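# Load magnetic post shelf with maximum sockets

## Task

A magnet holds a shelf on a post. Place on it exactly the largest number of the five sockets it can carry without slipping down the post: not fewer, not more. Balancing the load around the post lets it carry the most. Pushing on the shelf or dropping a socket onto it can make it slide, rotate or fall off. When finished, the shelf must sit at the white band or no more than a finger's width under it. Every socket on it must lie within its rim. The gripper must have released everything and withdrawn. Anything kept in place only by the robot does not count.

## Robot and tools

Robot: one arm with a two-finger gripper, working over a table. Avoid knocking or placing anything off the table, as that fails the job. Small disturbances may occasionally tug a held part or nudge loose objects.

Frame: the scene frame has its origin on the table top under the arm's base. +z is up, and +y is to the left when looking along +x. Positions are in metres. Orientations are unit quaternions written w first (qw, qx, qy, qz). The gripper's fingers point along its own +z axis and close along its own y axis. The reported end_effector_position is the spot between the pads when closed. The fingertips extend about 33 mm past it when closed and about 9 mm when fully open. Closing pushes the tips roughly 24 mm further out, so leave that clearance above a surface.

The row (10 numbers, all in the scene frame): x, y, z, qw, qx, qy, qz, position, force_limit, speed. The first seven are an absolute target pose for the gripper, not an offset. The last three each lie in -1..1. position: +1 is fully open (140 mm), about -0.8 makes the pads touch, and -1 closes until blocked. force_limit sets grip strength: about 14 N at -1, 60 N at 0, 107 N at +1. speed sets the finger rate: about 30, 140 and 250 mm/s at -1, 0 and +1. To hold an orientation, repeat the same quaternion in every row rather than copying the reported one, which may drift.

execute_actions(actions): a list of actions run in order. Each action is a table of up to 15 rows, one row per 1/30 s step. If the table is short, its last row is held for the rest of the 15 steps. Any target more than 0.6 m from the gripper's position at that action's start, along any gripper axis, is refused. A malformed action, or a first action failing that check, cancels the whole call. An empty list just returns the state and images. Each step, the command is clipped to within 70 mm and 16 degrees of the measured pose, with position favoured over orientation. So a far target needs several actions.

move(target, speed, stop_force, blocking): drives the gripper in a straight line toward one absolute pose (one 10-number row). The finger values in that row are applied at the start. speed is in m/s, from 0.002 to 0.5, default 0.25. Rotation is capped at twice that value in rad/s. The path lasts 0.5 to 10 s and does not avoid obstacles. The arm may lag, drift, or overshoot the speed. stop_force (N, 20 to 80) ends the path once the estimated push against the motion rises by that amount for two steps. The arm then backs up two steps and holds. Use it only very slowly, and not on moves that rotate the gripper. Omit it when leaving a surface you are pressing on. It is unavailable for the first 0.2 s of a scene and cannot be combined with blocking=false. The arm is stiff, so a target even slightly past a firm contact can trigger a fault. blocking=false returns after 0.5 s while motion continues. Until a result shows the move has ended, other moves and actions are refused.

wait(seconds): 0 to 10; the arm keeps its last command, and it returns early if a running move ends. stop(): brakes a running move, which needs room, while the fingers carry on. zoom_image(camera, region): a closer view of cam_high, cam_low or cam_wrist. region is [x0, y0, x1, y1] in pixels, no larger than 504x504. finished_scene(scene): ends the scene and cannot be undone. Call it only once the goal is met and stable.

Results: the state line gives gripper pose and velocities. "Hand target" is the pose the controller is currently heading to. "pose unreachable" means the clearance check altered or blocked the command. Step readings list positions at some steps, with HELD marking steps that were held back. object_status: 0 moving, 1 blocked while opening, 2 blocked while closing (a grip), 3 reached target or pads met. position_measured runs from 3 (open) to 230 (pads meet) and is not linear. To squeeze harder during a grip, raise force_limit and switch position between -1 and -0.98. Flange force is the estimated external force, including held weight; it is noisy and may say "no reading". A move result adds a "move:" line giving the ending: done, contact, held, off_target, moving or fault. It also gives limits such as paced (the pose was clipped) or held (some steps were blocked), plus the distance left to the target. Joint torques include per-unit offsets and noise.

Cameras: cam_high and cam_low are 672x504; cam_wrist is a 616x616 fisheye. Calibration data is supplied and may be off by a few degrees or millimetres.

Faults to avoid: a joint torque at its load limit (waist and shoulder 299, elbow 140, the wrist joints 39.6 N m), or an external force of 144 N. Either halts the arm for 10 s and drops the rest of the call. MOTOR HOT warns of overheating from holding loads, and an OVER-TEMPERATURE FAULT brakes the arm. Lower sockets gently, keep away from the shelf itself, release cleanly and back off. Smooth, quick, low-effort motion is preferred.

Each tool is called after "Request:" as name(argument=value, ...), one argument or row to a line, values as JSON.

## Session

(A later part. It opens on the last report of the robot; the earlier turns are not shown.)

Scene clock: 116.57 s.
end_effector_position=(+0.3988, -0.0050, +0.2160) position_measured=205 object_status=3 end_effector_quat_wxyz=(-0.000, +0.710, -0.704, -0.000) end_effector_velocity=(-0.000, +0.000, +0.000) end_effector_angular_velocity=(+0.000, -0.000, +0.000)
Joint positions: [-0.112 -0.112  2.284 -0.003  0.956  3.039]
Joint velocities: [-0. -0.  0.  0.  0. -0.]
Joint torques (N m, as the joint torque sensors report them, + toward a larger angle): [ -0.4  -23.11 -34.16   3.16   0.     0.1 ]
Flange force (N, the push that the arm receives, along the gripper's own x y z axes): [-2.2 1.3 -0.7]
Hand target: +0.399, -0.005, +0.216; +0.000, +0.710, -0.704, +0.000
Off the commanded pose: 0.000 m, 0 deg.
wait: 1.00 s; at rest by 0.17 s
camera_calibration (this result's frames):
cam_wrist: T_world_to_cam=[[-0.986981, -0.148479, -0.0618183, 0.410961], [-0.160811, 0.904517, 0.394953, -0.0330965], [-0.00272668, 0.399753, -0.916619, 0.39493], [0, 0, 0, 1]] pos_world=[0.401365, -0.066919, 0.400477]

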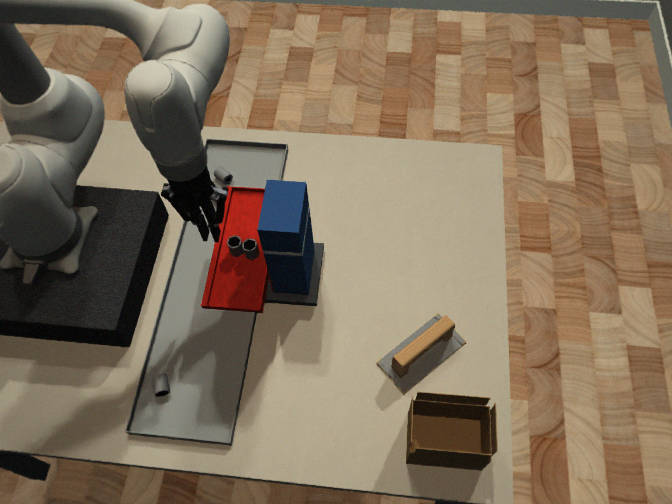

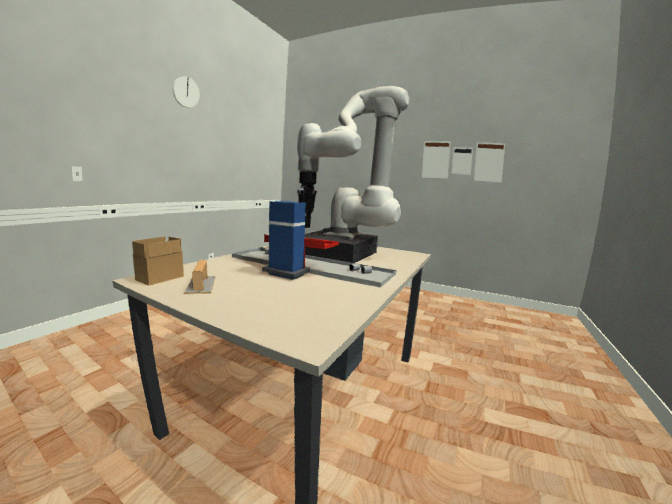

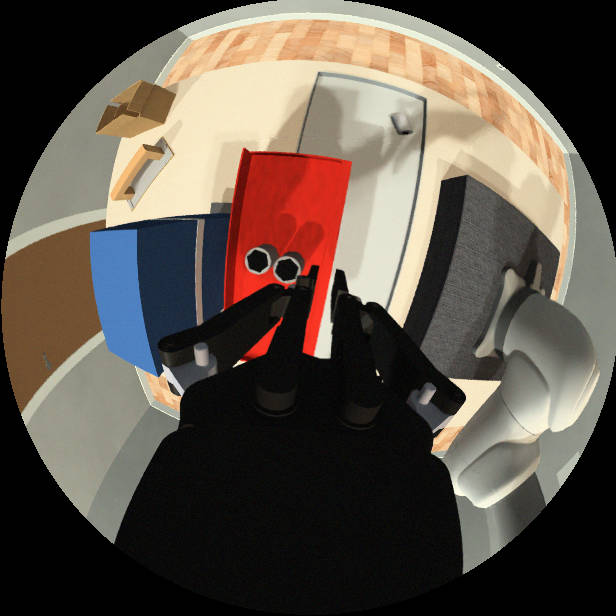

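Request:
move(
  target=[0.45,0,0.23,0,1,0,0,-0.15,-0.8,0],
  speed=0.4,
)

Request:
move(
  target=[0.45,0,0.176,0,1,0,0,-0.15,-0.8,0],
  speed=0.08,
)

Request:
move(
  target=[0.45,0,0.176,0,1,0,0,-1,-0.8,0],
)

Request:
move(
  target=[0.45,0,0.22,0,1,0,0,-1,-0.8,0],
)

Request:
move(
  target=[0.4,-0.3,0.22,0,1,0,0,-1,-0.8,0],
)

Request:
move(
  target=[0.4,-0.3,0.061,0,1,0,0,-1,-0.8,0],
  speed=0.1,
)

Request:
move(
  target=[0.4,-0.3,0.061,0,1,0,0,-0.15,-0.8,0],
)

Request:
move(
  target=[0.4,-0.3,0.21,0,1,0,0,-0.15,-0.8,0],
)

Request:
move(
  target=[0.398,-0.005,0.19,0,0.71,-0.704,0,-0.6,1,0],
  speed=0.4,
)

Request:
move(
  target=[0.398,-0.005,0.156,0,0.71,-0.704,0,-0.6,1,-1],
  speed=0.03,
)

Request:
move(
  target=[0.398,-0.005,0.156,0,0.71,-0.704,0,-1,1,-1],
)

Request:
move(
  target=[0.397,-0.005,0.215,0,0.71,-0.704,0,-1,1,-1],
  speed=0.02,
)

Request:
move(
  target=[0.3985,-0.005,0.215,0,0.71,-0.704,0,-1,1,-1],
  speed=0.003,
)

Request:
move(
  target=[0.3985,-0.005,0.215,0,0.71,-0.704,0,-0.6,1,-1],
)

Request:
move(
  target=[0.3985,-0.005,0.4,0,0.71,-0.704,0,-0.6,1,-1],
  speed=0.15,
)

Request:
zoom_image(
  camera="cam_low",
  region=[250,190,350,250],
)

Scene clock: 128.87 s.
end_effector_position=(+0.4500, -0.0000, +0.2300) position_measured=148 object_status=3 end_effector_quat_wxyz=(+0.000, +1.000, -0.000, +0.000) end_effector_velocity=(+0.001, -0.000, -0.000) end_effector_angular_velocity=(+0.003, +0.000, +0.009)
Joint positions: [-0.089 -0.042  2.19  -0.004  0.981  1.5  ]
Joint velocities: [-0.003  0.001 -0.001  0.003  0.001 -0.014]
Joint torques (N m, as the joint torque sensors report them, + toward a larger angle): [  1.3  -31.07 -34.39   3.16  -0.13   0.19]
Flange force (N, the push that the arm receives, along the gripper's own x y z axes): [-0.7 2.1 -1.2]
Hand target: +0.450, -0.000, +0.230; -0.000, +1.000, +0.000, -0.000
Off the commanded pose: 0.000 m, 0 deg.
move: done
camera_calibration (this result's frames):
cam_wrist: T_world_to_cam=[[0.139456, -0.988311, -0.0615919, -0.0438393], [-0.905954, -0.15245, 0.394977, 0.300345], [-0.39975, 0.000717443, -0.916624, 0.584581], [0, 0, 0, 1]] pos_world=[0.511899, 0.0020413, 0.414512]

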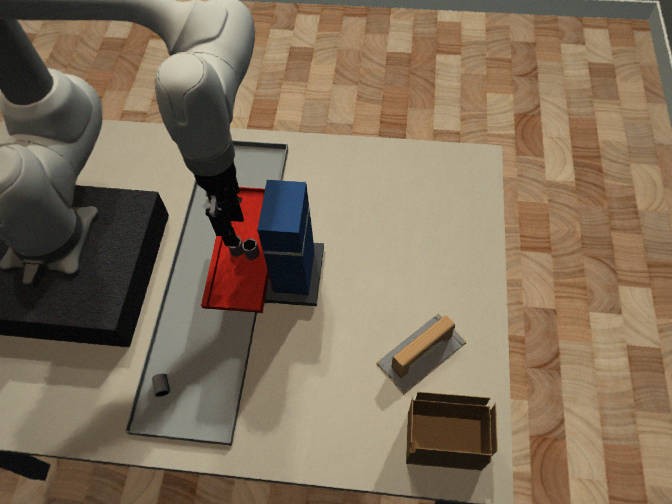

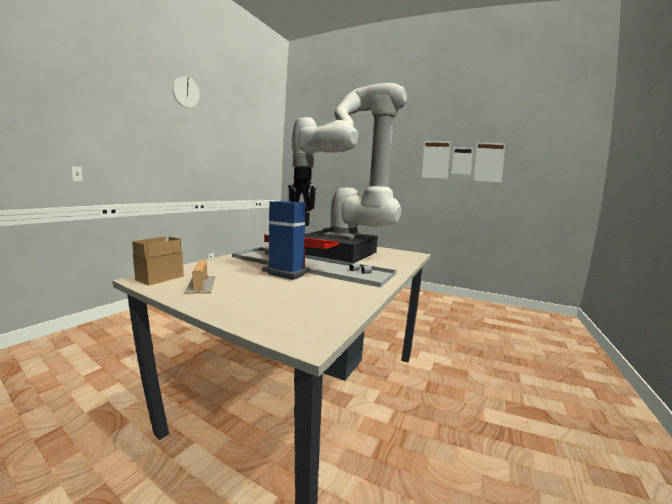

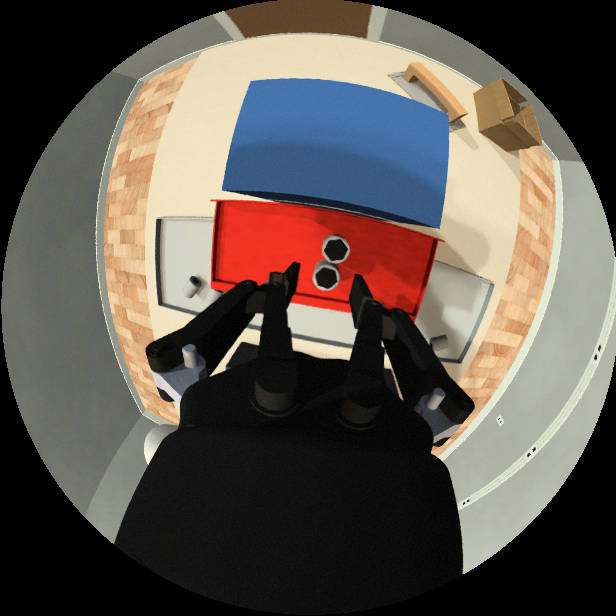

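Scene clock: 129.93 s.
end_effector_position=(+0.4501, -0.0000, +0.1761) position_measured=148 object_status=3 end_effector_quat_wxyz=(+0.000, +1.000, -0.000, -0.000) end_effector_velocity=(+0.000, -0.000, -0.001) end_effector_angular_velocity=(+0.000, -0.001, -0.000)
Joint positions: [-0.09   0.024  2.244 -0.004  0.86   1.5  ]
Joint velocities: [-0.     0.001  0.001  0.001 -0.003 -0.001]
Joint torques (N m, as the joint torque sensors report them, + toward a larger angle): [ -0.68 -33.62 -31.31   3.04   0.06   0.03]
Flange force (N, the push that the arm receives, along the gripper's own x y z axes): [-2.6 -2.9 -3.0]
Hand target: +0.450, -0.000, +0.176; +0.000, +1.000, -0.000, -0.000
Off the commanded pose: 0.000 m, 0 deg.
move: done
camera_calibration (this result's frames):
cam_wrist: T_world_to_cam=[[0.140063, -0.988214, -0.0617749, -0.0474411], [-0.905854, -0.153079, 0.394961, 0.321725], [-0.399763, 0.000639727, -0.916618, 0.535183], [0, 0, 0, 1]] pos_world=[0.512026, 0.00202511, 0.360559]

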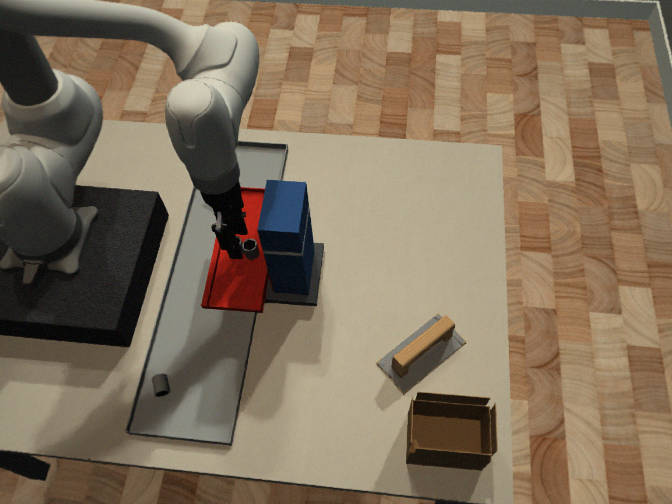

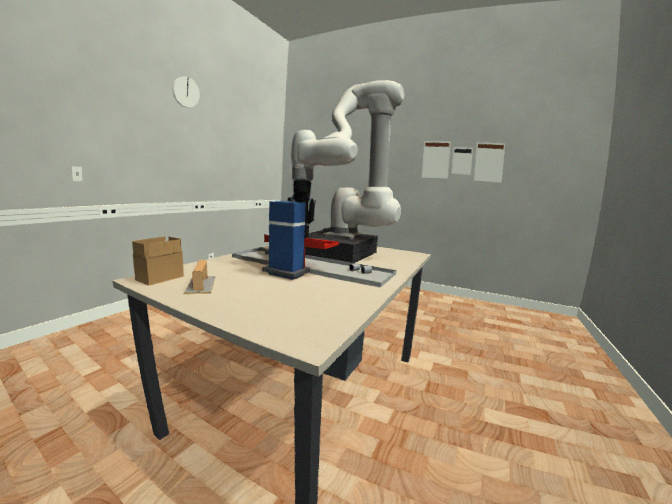

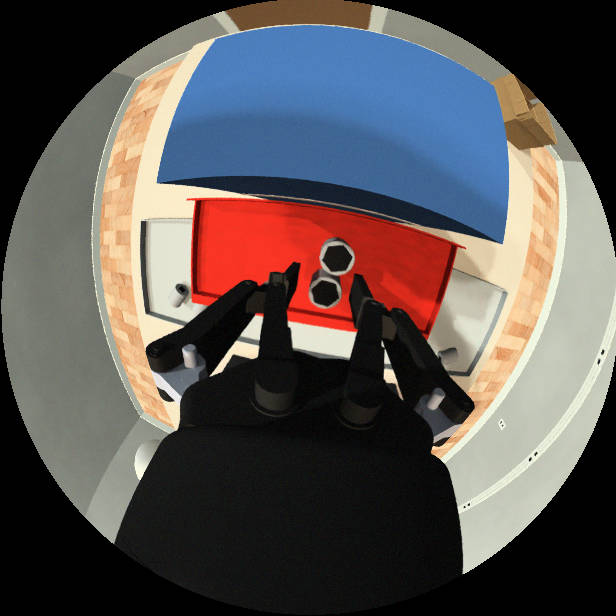

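Scene clock: 130.63 s.
end_effector_position=(+0.4500, -0.0000, +0.1760) position_measured=184 object_status=2 end_effector_quat_wxyz=(+0.000, +1.000, +0.000, -0.000) end_effector_velocity=(-0.000, -0.000, -0.000) end_effector_angular_velocity=(+0.000, +0.001, -0.003)
Joint positions: [-0.09   0.024  2.245 -0.004  0.859  1.499]
Joint velocities: [-0.001  0.001  0.     0.    -0.     0.001]
Joint torques (N m, as the joint torque sensors report them, + toward a larger angle): [ -0.01 -36.19 -32.35   3.2   -0.07   0.3 ]
Flange force (N, the push that the arm receives, along the gripper's own x y z axes): [0.0 -0.3 1.8]
Hand target: +0.450, +0.000, +0.176; +0.000, +1.000, -0.000, -0.000
Off the commanded pose: 0.000 m, 0 deg.
move: done
camera_calibration (this result's frames):
cam_wrist: T_world_to_cam=[[0.140141, -0.988202, -0.061783, -0.0474661], [-0.905811, -0.153154, 0.395031, 0.321653], [-0.399833, 0.000603777, -0.916588, 0.535067], [0, 0, 0, 1]] pos_world=[0.511946, 0.00203335, 0.36044]

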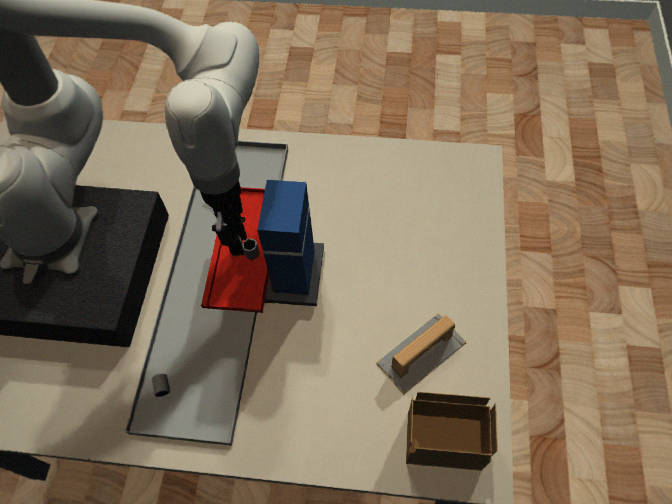

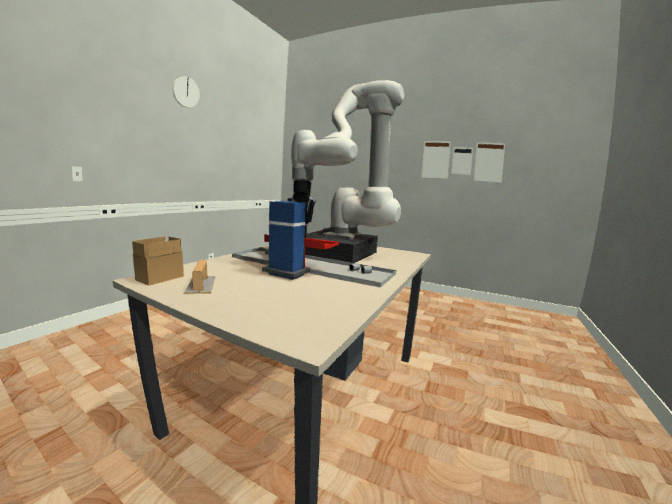

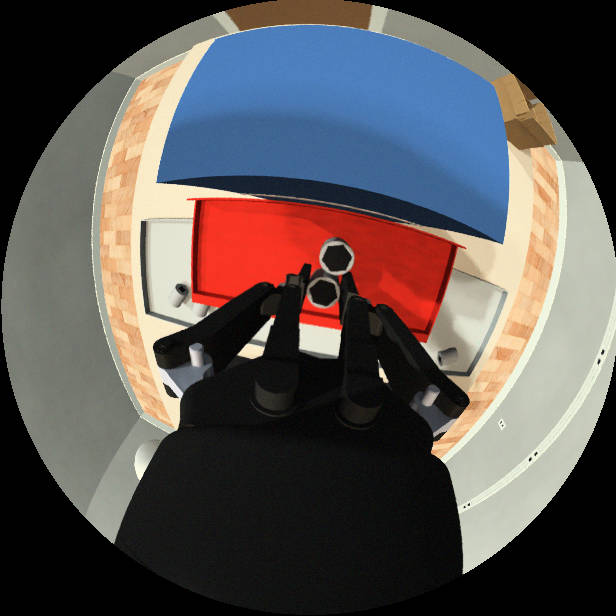

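Scene clock: 131.47 s.
end_effector_position=(+0.4499, -0.0000, +0.2199) position_measured=184 object_status=2 end_effector_quat_wxyz=(-0.000, +1.000, +0.000, -0.000) end_effector_velocity=(+0.000, -0.000, +0.001) end_effector_angular_velocity=(+0.000, +0.000, -0.000)
Joint positions: [-0.09  -0.031  2.201 -0.004  0.958  1.499]
Joint velocities: [-0.    -0.    -0.002  0.     0.003 -0.   ]
Joint torques (N m, as the joint torque sensors report them, + toward a larger angle): [ -0.39 -31.34 -33.53   3.35  -0.21   0.32]
Flange force (N, the push that the arm receives, along the gripper's own x y z axes): [0.1 -1.2 -1.6]
Hand target: +0.450, +0.000, +0.220; -0.000, +1.000, +0.000, +0.000
Off the commanded pose: 0.000 m, 0 deg.
move: done
camera_calibration (this result's frames):
cam_wrist: T_world_to_cam=[[0.140109, -0.988202, -0.0618494, -0.0446946], [-0.905844, -0.153152, 0.394958, 0.304261], [-0.399771, 0.000688532, -0.916615, 0.575302], [0, 0, 0, 1]] pos_world=[0.511864, 0.00203481, 0.404396]

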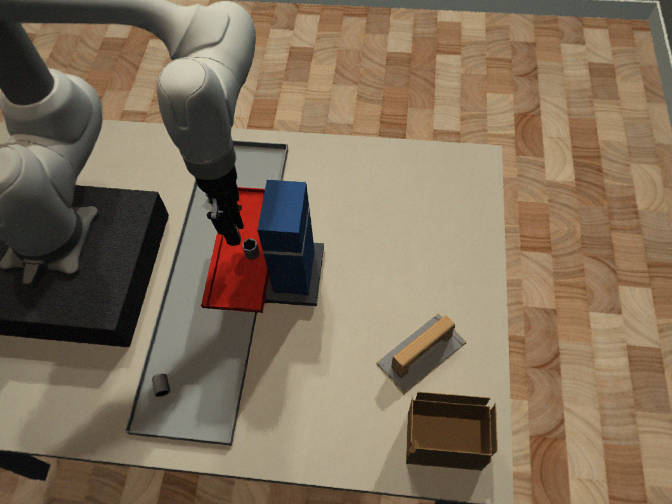

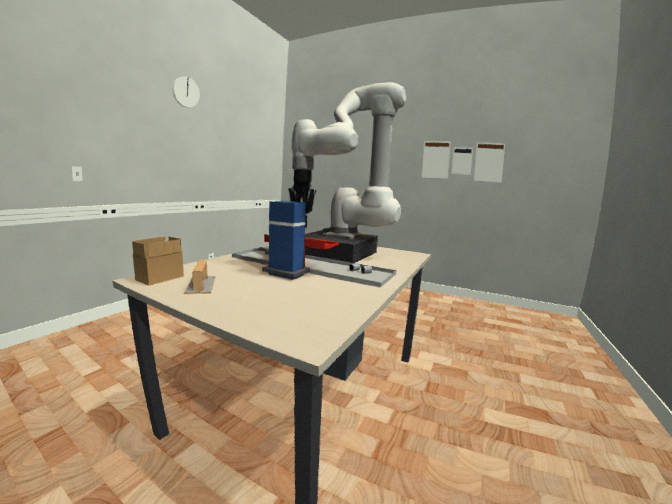

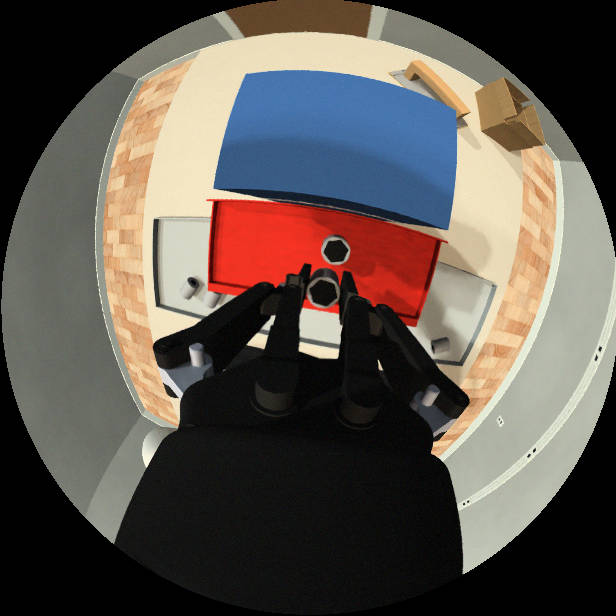

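Scene clock: 133.20 s.
end_effector_position=(+0.3997, -0.3001, +0.2201) position_measured=184 object_status=2 end_effector_quat_wxyz=(+0.000, +1.000, +0.000, +0.000) end_effector_velocity=(-0.001, -0.002, -0.000) end_effector_angular_velocity=(+0.001, -0.000, -0.001)
Joint positions: [-0.734  0.049  2.119  0.006  0.961  0.849]
Joint velocities: [-0.004  0.002 -0.001  0.001  0.    -0.004]
Joint torques (N m, as the joint torque sensors report them, + toward a larger angle): [ -1.27 -42.17 -34.27   3.44  -0.17  -0.44]
Flange force (N, the push that the arm receives, along the gripper's own x y z axes): [4.4 -1.8 1.5]
Hand target: +0.400, -0.300, +0.220; +0.000, +1.000, +0.000, +0.000
Off the commanded pose: 0.000 m, 0 deg.
move: done
camera_calibration (this result's frames):
cam_wrist: T_world_to_cam=[[0.140135, -0.988238, -0.0612209, -0.334337], [-0.905871, -0.152924, 0.394984, 0.212796], [-0.3997, 0.000107324, -0.916646, 0.555344], [0, 0, 0, 1]] pos_world=[0.461589, -0.297923, 0.404534]

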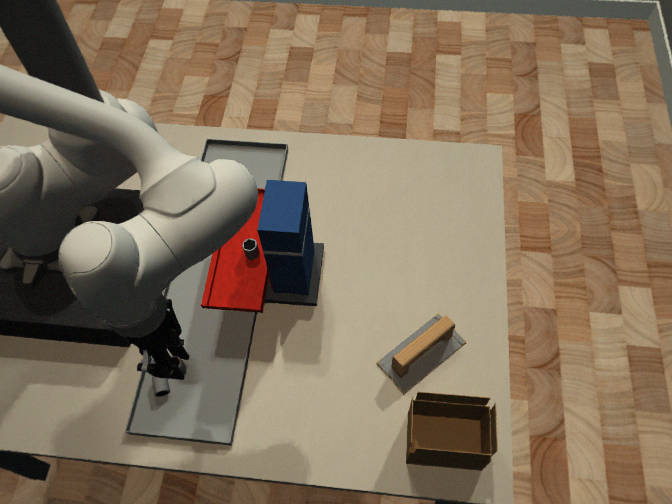

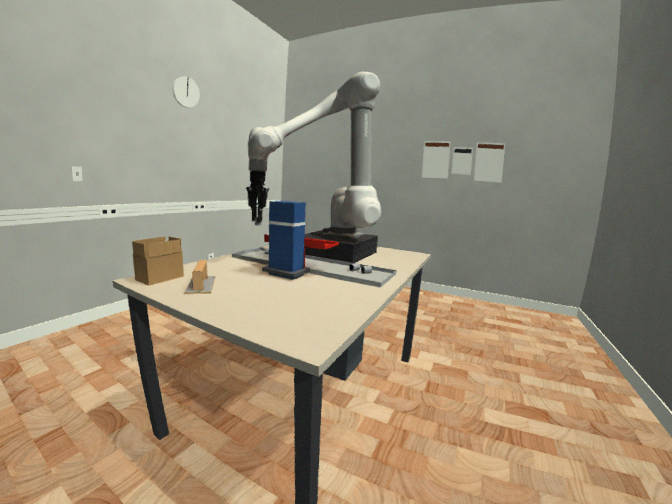

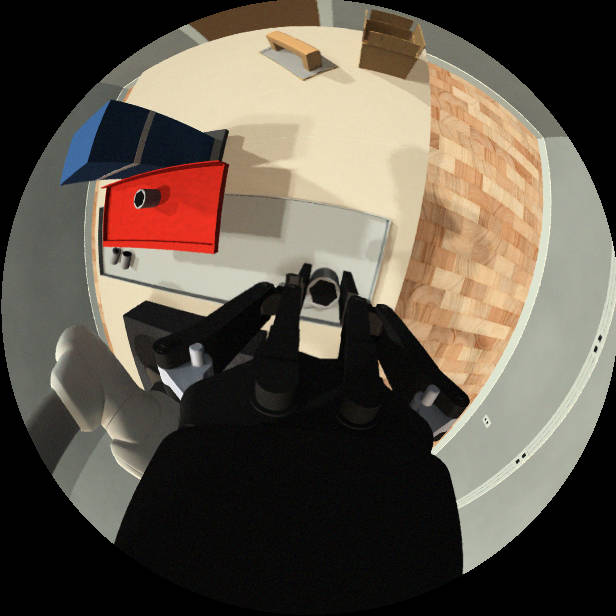

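Scene clock: 135.20 s.
end_effector_position=(+0.4002, -0.3002, +0.0610) position_measured=184 object_status=2 end_effector_quat_wxyz=(+0.000, +1.000, -0.000, -0.000) end_effector_velocity=(-0.000, +0.001, -0.001) end_effector_angular_velocity=(+0.000, -0.000, +0.001)
Joint positions: [-0.732  0.27   2.241  0.009  0.618  0.847]
Joint velocities: [ 0.001  0.001  0.002  0.001 -0.003 -0.   ]
Joint torques (N m, as the joint torque sensors report them, + toward a larger angle): [ -1.57 -53.3  -24.17   2.11   0.16   0.  ]
Flange force (N, the push that the arm receives, along the gripper's own x y z axes): [2.1 -2.8 0.2]
Hand target: +0.400, -0.300, +0.061; +0.000, +1.000, -0.000, -0.000
Off the commanded pose: 0.000 m, 0 deg.
move: done
camera_calibration (this result's frames):
cam_wrist: T_world_to_cam=[[0.139981, -0.988228, -0.0617354, -0.344169], [-0.905839, -0.152989, 0.395032, 0.276034], [-0.399827, 0.000625135, -0.916591, 0.409913], [0, 0, 0, 1]] pos_world=[0.462113, -0.298144, 0.245433]

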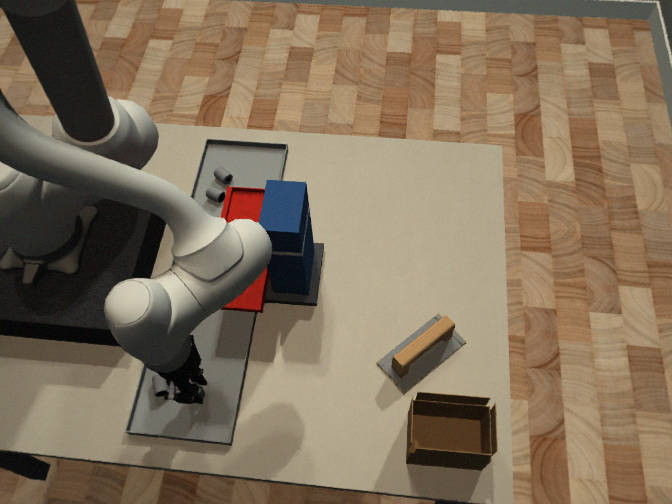

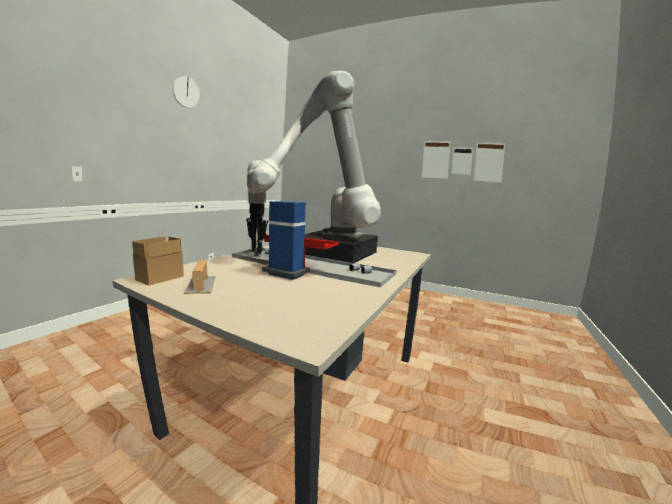

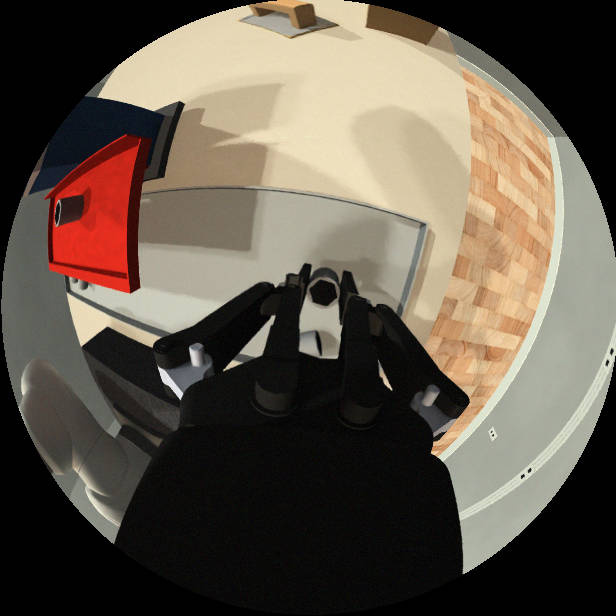

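Scene clock: 135.90 s.
end_effector_position=(+0.4000, -0.3000, +0.0609) position_measured=148 object_status=3 end_effector_quat_wxyz=(-0.000, +1.000, -0.000, -0.000) end_effector_velocity=(+0.000, +0.000, +0.000) end_effector_angular_velocity=(+0.000, -0.001, +0.000)
Joint positions: [-0.732  0.27   2.241  0.01   0.618  0.847]
Joint velocities: [ 0.     0.    -0.     0.001  0.    -0.001]
Joint torques (N m, as the joint torque sensors report them, + toward a larger angle): [  0.03 -52.43 -24.06   2.25  -0.2    0.31]
Flange force (N, the push that the arm receives, along the gripper's own x y z axes): [-0.5 0.4 -1.1]
Hand target: +0.400, -0.300, +0.061; -0.000, +1.000, +0.000, -0.000
Off the commanded pose: 0.000 m, 0 deg.
move: done
camera_calibration (this result's frames):
cam_wrist: T_world_to_cam=[[0.140099, -0.9882, -0.0619091, -0.343969], [-0.905812, -0.153167, 0.395025, 0.275851], [-0.399846, 0.000735265, -0.916582, 0.409861], [0, 0, 0, 1]] pos_world=[0.46194, -0.297961, 0.245408]

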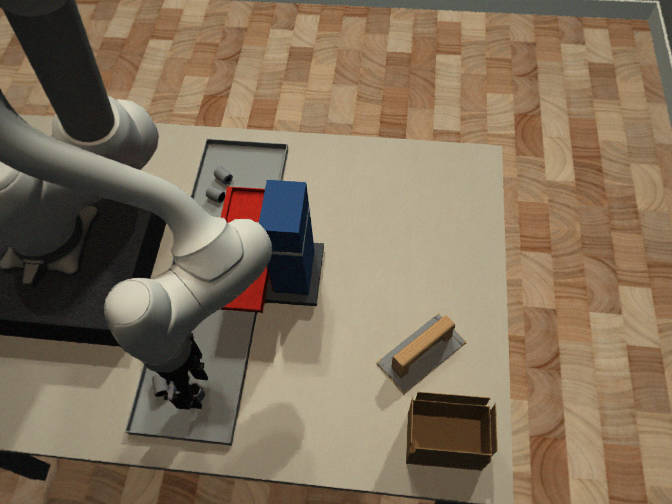

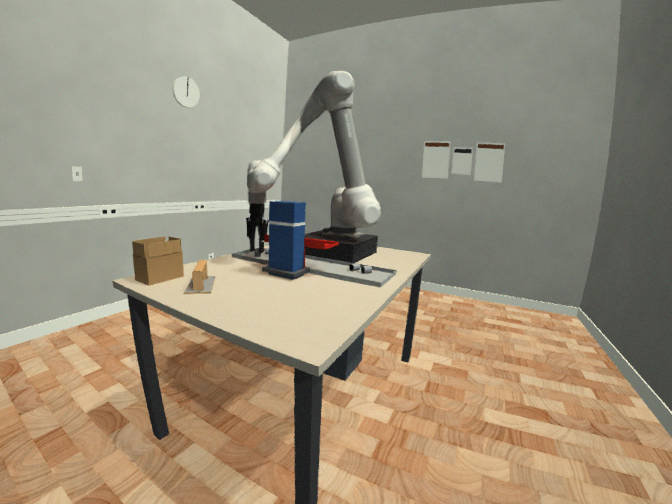

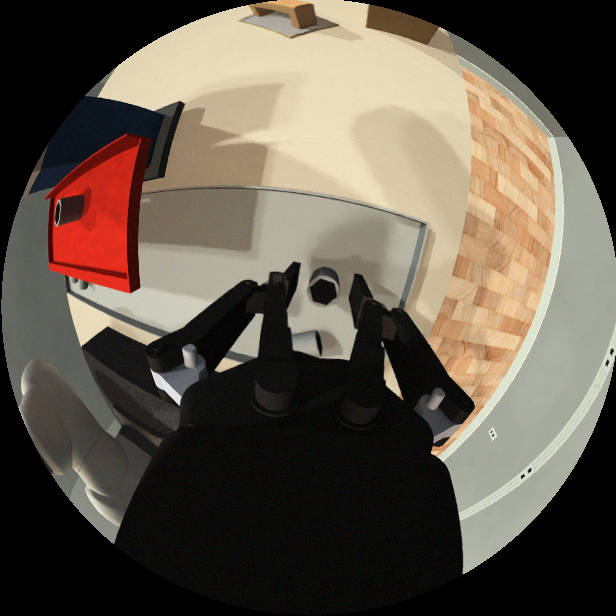

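Scene clock: 137.00 s.
end_effector_position=(+0.3998, -0.2998, +0.2100) position_measured=148 object_status=3 end_effector_quat_wxyz=(-0.000, +1.000, +0.000, +0.000) end_effector_velocity=(+0.000, +0.000, +0.002) end_effector_angular_velocity=(-0.000, -0.000, +0.000)
Joint positions: [-0.733  0.06   2.129  0.007  0.94   0.849]
Joint velocities: [ 0.    -0.003 -0.002 -0.     0.004  0.   ]
Joint torques (N m, as the joint torque sensors report them, + toward a larger angle): [ -2.55 -39.91 -33.37   3.22  -0.2    0.14]
Flange force (N, the push that the arm receives, along the gripper's own x y z axes): [2.5 -4.5 -1.7]
Hand target: +0.400, -0.300, +0.210; -0.000, +1.000, +0.000, +0.000
Off the commanded pose: 0.000 m, 0 deg.
move: done
camera_calibration (this result's frames):
cam_wrist: T_world_to_cam=[[0.14018, -0.98819, -0.0618899, -0.334588], [-0.905864, -0.153233, 0.394881, 0.216905], [-0.399701, 0.000709231, -0.916645, 0.546367], [0, 0, 0, 1]] pos_world=[0.461772, -0.297787, 0.394465]

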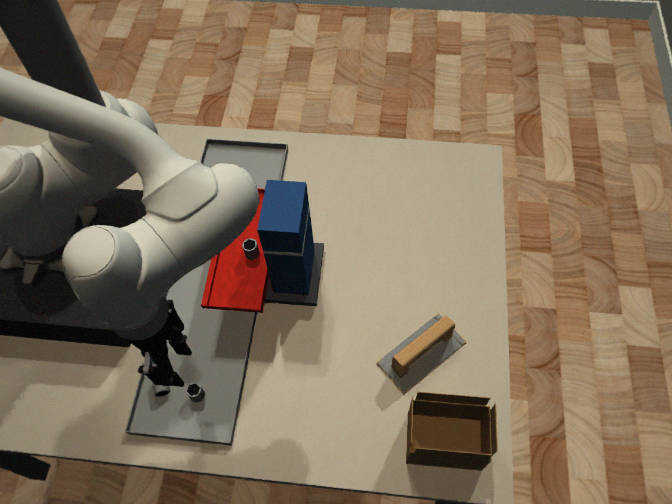

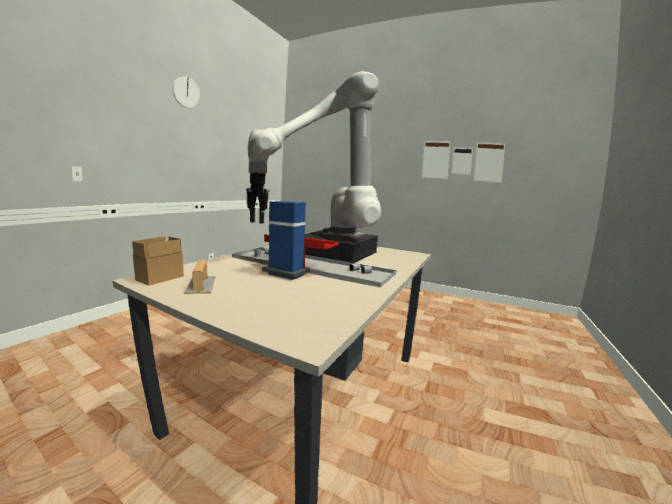

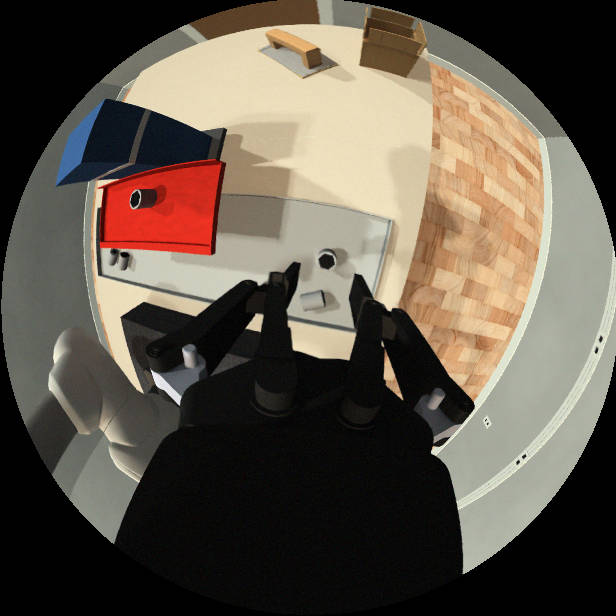

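Scene clock: 139.53 s.
end_effector_position=(+0.3984, -0.0048, +0.1900) position_measured=205 object_status=3 end_effector_quat_wxyz=(-0.000, +0.710, -0.704, -0.000) end_effector_velocity=(+0.000, +0.001, -0.001) end_effector_angular_velocity=(-0.005, +0.004, -0.005)
Joint positions: [-0.113 -0.079  2.314 -0.002  0.894  3.037]
Joint velocities: [ 0.007  0.003 -0.001 -0.007  0.001  0.016]
Joint torques (N m, as the joint torque sensors report them, + toward a larger angle): [ -4.22 -25.71 -31.49   3.48   0.07   0.18]
Flange force (N, the push that the arm receives, along the gripper's own x y z axes): [-10.8 -3.5 -0.3]
Hand target: +0.398, -0.005, +0.190; -0.000, +0.710, -0.704, -0.000
Off the commanded pose: 0.000 m, 0 deg.
move: done
camera_calibration (this result's frames):
cam_wrist: T_world_to_cam=[[-0.986902, -0.148855, -0.062191, 0.409019], [-0.161302, 0.904077, 0.395762, -0.0230125], [-0.00268549, 0.400609, -0.916245, 0.370903], [0, 0, 0, 1]] pos_world=[0.400945, -0.0668977, 0.374382]

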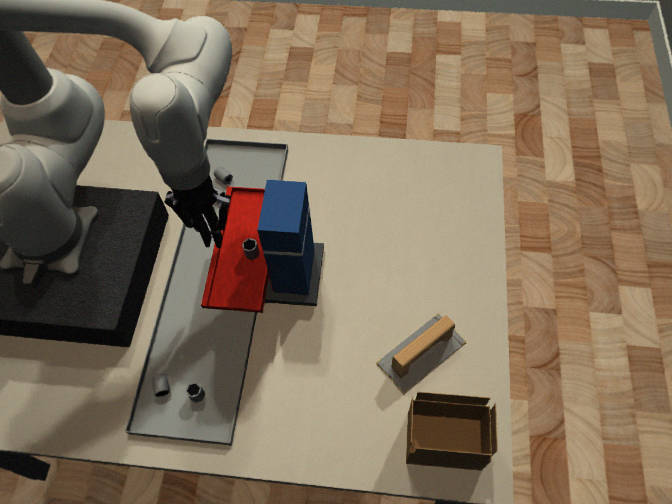

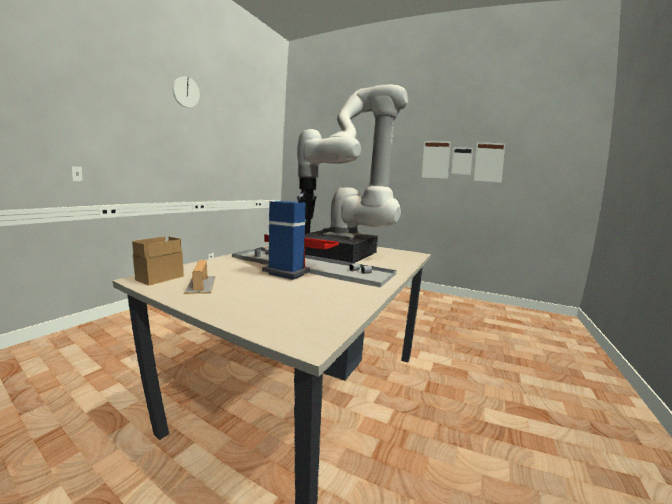

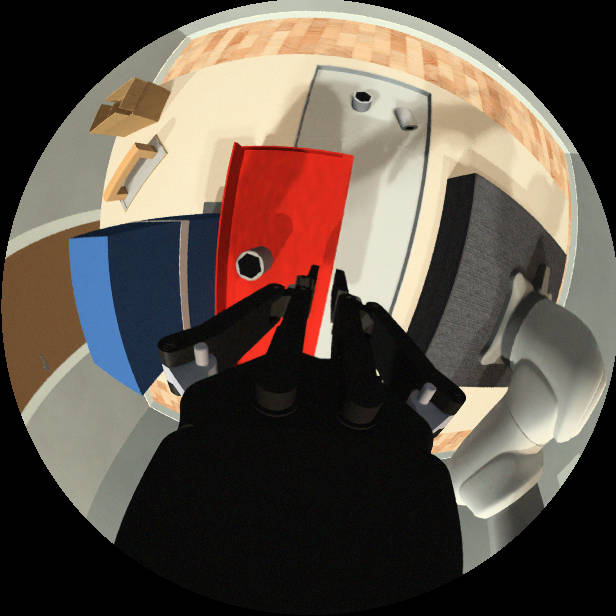

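Scene clock: 140.97 s.
end_effector_position=(+0.3981, -0.0050, +0.1561) position_measured=205 object_status=3 end_effector_quat_wxyz=(+0.000, +0.710, -0.704, +0.000) end_effector_velocity=(-0.000, -0.000, -0.002) end_effector_angular_velocity=(-0.000, +0.001, -0.001)
Joint positions: [-0.113 -0.03   2.348 -0.004  0.81   3.039]
Joint velocities: [-0.     0.003  0.002 -0.    -0.003  0.001]
Joint torques (N m, as the joint torque sensors report them, + toward a larger angle): [ -0.92 -23.55 -29.66   2.9   -0.25   0.26]
Flange force (N, the push that the arm receives, along the gripper's own x y z axes): [-2.9 6.8 -8.6]
Hand target: +0.398, -0.005, +0.156; +0.000, +0.710, -0.704, +0.000
Off the commanded pose: 0.000 m, 0 deg.
move: done
camera_calibration (this result's frames):
cam_wrist: T_world_to_cam=[[-0.986986, -0.148453, -0.0618091, 0.406524], [-0.160783, 0.904532, 0.394931, -0.00954236], [-0.00272035, 0.39973, -0.916629, 0.34001], [0, 0, 0, 1]] pos_world=[0.400624, -0.0669309, 0.340558]

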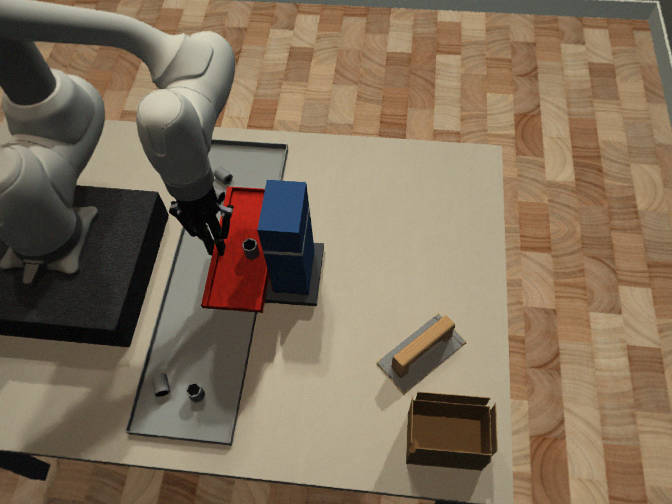

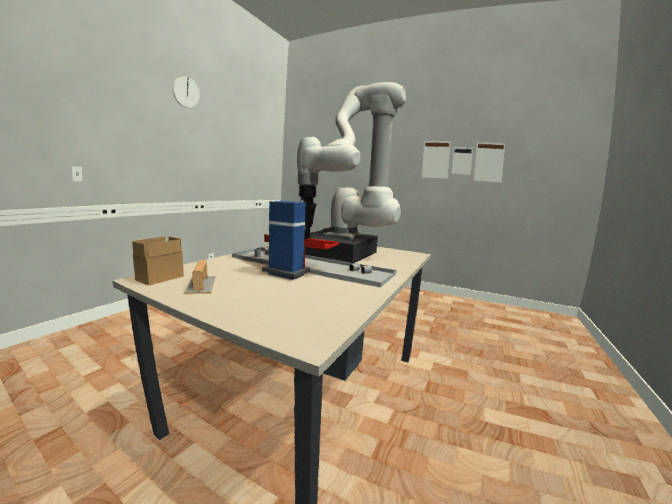

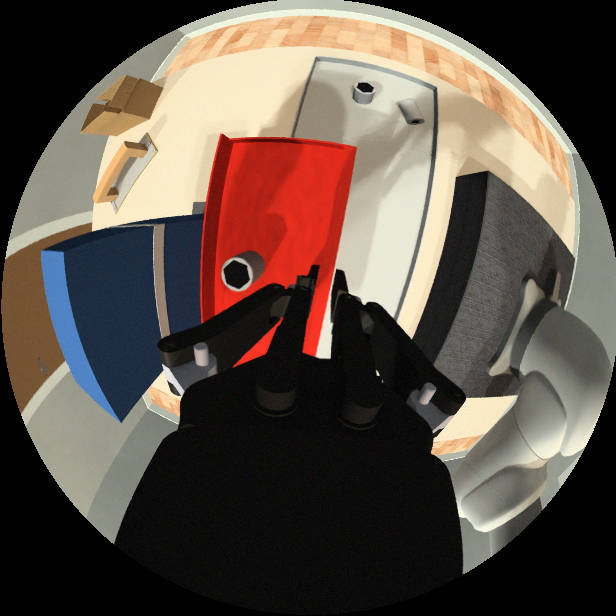

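Scene clock: 141.67 s.
end_effector_position=(+0.3980, -0.0050, +0.1560) position_measured=221 object_status=2 end_effector_quat_wxyz=(+0.000, +0.710, -0.704, +0.000) end_effector_velocity=(-0.000, +0.000, +0.000) end_effector_angular_velocity=(-0.000, +0.000, +0.001)
Joint positions: [-0.113 -0.03   2.348 -0.004  0.81   3.039]
Joint velocities: [ 0.001 -0.     0.    -0.     0.    -0.   ]
Joint torques (N m, as the joint torque sensors report them, + toward a larger angle): [ -1.25 -25.62 -26.24   2.47   1.46   0.39]
Flange force (N, the push that the arm receives, along the gripper's own x y z axes): [-3.5 -2.4 -4.1]
Hand target: +0.398, -0.005, +0.156; +0.000, +0.710, -0.704, +0.000
Off the commanded pose: 0.000 m, 0 deg.
move: done
camera_calibration (this result's frames):
cam_wrist: T_world_to_cam=[[-0.986982, -0.148469, -0.0618371, 0.406479], [-0.160809, 0.904531, 0.394922, -0.00950665], [-0.0027001, 0.399725, -0.916631, 0.339921], [0, 0, 0, 1]] pos_world=[0.400576, -0.0669262, 0.340472]

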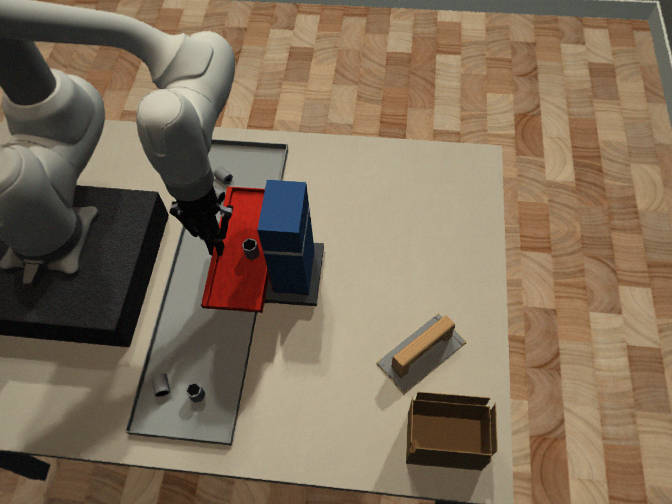

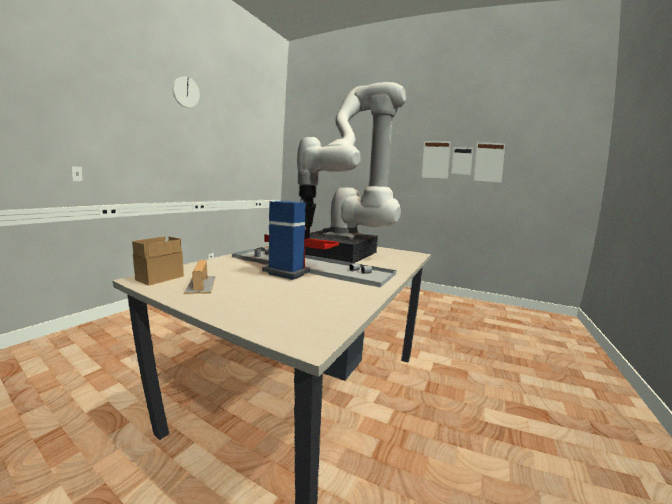

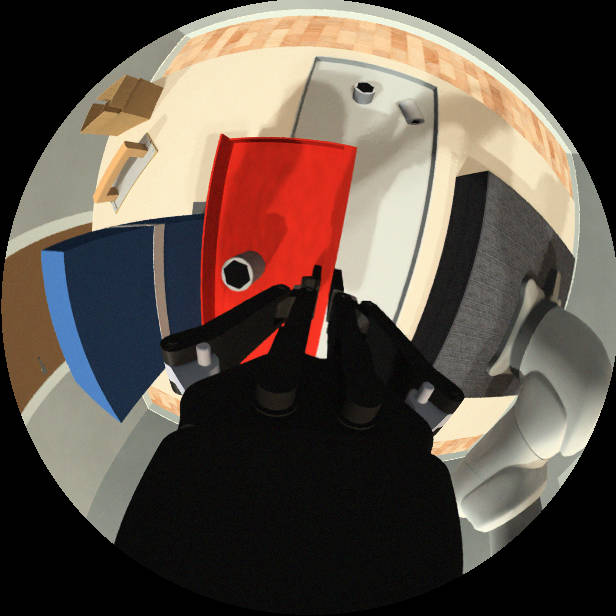

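Scene clock: 144.87 s.
end_effector_position=(+0.3969, -0.0050, +0.2149) position_measured=221 object_status=2 end_effector_quat_wxyz=(-0.000, +0.710, -0.704, -0.000) end_effector_velocity=(-0.000, -0.001, +0.001) end_effector_angular_velocity=(-0.000, +0.001, -0.002)
Joint positions: [-0.112 -0.115  2.289 -0.003  0.954  3.039]
Joint velocities: [-0.001 -0.001 -0.001 -0.     0.003  0.   ]
Joint torques (N m, as the joint torque sensors report them, + toward a larger angle): [ -0.91 -23.76 -28.26   2.99   4.06  -0.01]
Flange force (N, the push that the arm receives, along the gripper's own x y z axes): [-3.3 -10.5 3.7]
Hand target: +0.397, -0.005, +0.215; -0.000, +0.710, -0.704, -0.000
Off the commanded pose: 0.000 m, 0 deg.
move: done
camera_calibration (this result's frames):
cam_wrist: T_world_to_cam=[[-0.986972, -0.148542, -0.0618195, 0.409012], [-0.160869, 0.904488, 0.394997, -0.0329974], [-0.00275885, 0.399796, -0.9166, 0.393951], [0, 0, 0, 1]] pos_world=[0.399462, -0.0668986, 0.399414]

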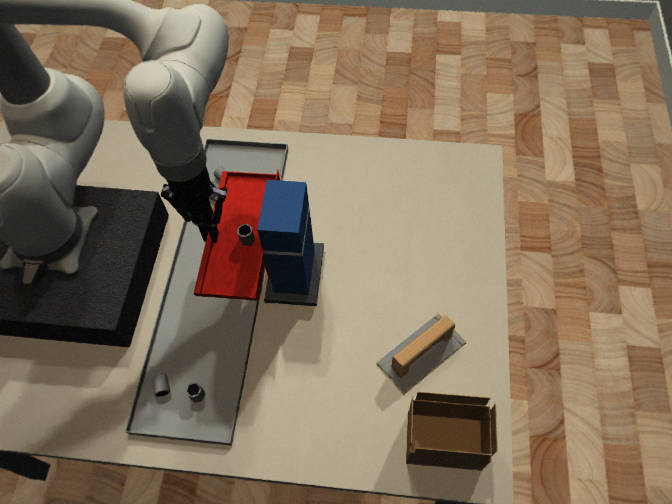

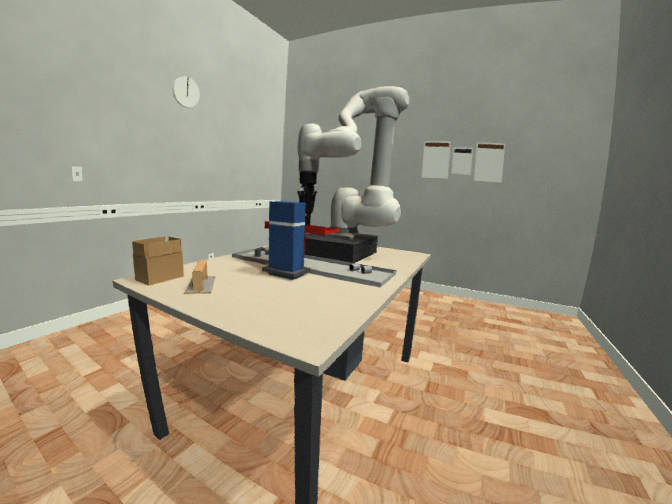

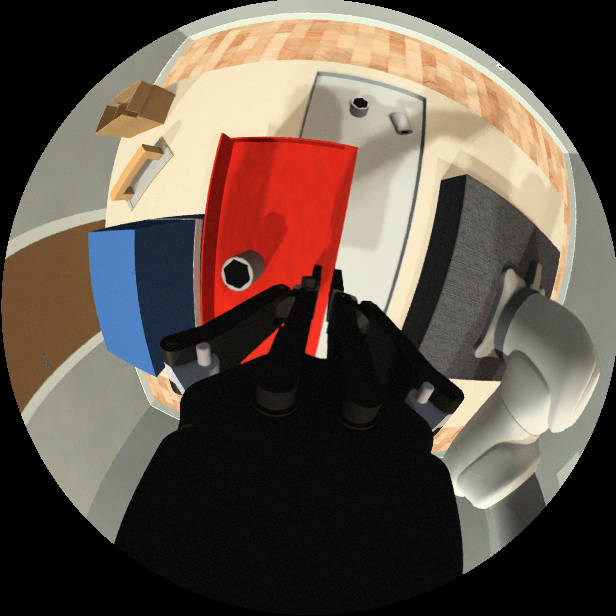

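Scene clock: 145.63 s.
end_effector_position=(+0.3984, -0.0050, +0.2150) position_measured=221 object_status=2 end_effector_quat_wxyz=(+0.000, +0.710, -0.704, -0.000) end_effector_velocity=(+0.000, -0.000, +0.000) end_effector_angular_velocity=(-0.000, -0.000, +0.000)
Joint positions: [-0.112 -0.112  2.286 -0.003  0.954  3.039]
Joint velocities: [ 0.  0. -0. -0. -0.  0.]
Joint torques (N m, as the joint torque sensors report them, + toward a larger angle): [ -0.11 -22.83 -37.24   3.86  -2.35   0.67]
Flange force (N, the push that the arm receives, along the gripper's own x y z axes): [-0.1 7.7 -3.4]
Hand target: +0.398, -0.005, +0.215; -0.000, +0.710, -0.704, -0.000
Off the commanded pose: 0.000 m, 0 deg.
move: done
camera_calibration (this result's frames):
cam_wrist: T_world_to_cam=[[-0.986995, -0.148466, -0.0616321, 0.410456], [-0.160724, 0.9045, 0.395029, -0.0328312], [-0.00290217, 0.399797, -0.916599, 0.394063], [0, 0, 0, 1]] pos_world=[0.400985, -0.0669105, 0.399464]

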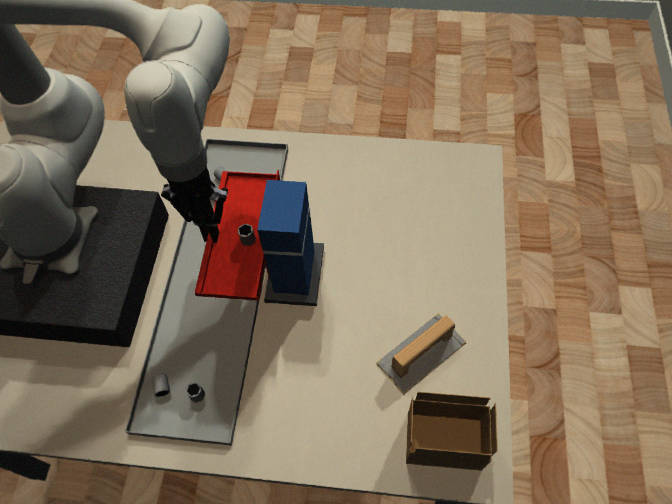

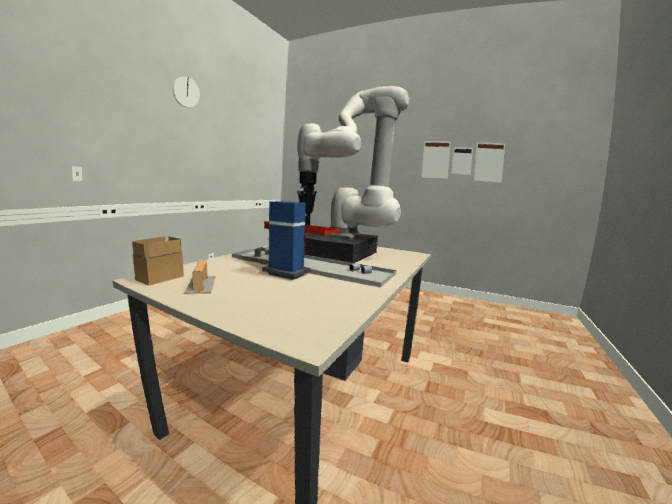

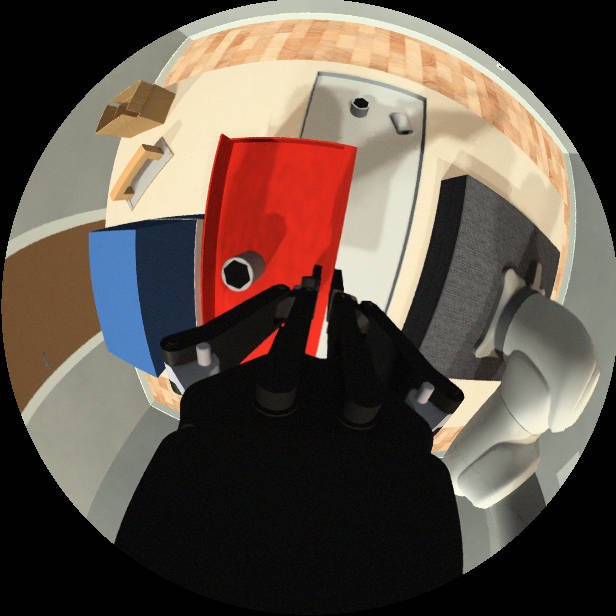

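Scene clock: 146.33 s.
end_effector_position=(+0.3985, -0.0050, +0.2150) position_measured=205 object_status=3 end_effector_quat_wxyz=(-0.000, +0.710, -0.704, +0.000) end_effector_velocity=(-0.000, -0.001, -0.000) end_effector_angular_velocity=(-0.000, +0.000, -0.001)
Joint positions: [-0.112 -0.112  2.286 -0.003  0.954  3.039]
Joint velocities: [-0.002 -0.     0.    -0.    -0.    -0.   ]
Joint torques (N m, as the joint torque sensors report them, + toward a larger angle): [  0.72 -23.93 -33.73   3.41  -0.14   0.1 ]
Flange force (N, the push that the arm receives, along the gripper's own x y z axes): [1.0 -0.2 -0.7]
Hand target: +0.398, -0.005, +0.215; +0.000, +0.710, -0.704, +0.000
Off the commanded pose: 0.000 m, 0 deg.
move: done
camera_calibration (this result's frames):
cam_wrist: T_world_to_cam=[[-0.986979, -0.148469, -0.0618805, 0.410648], [-0.160827, 0.90452, 0.394941, -0.0327451], [-0.0026645, 0.399751, -0.91662, 0.394016], [0, 0, 0, 1]] pos_world=[0.401085, -0.0669207, 0.399506]

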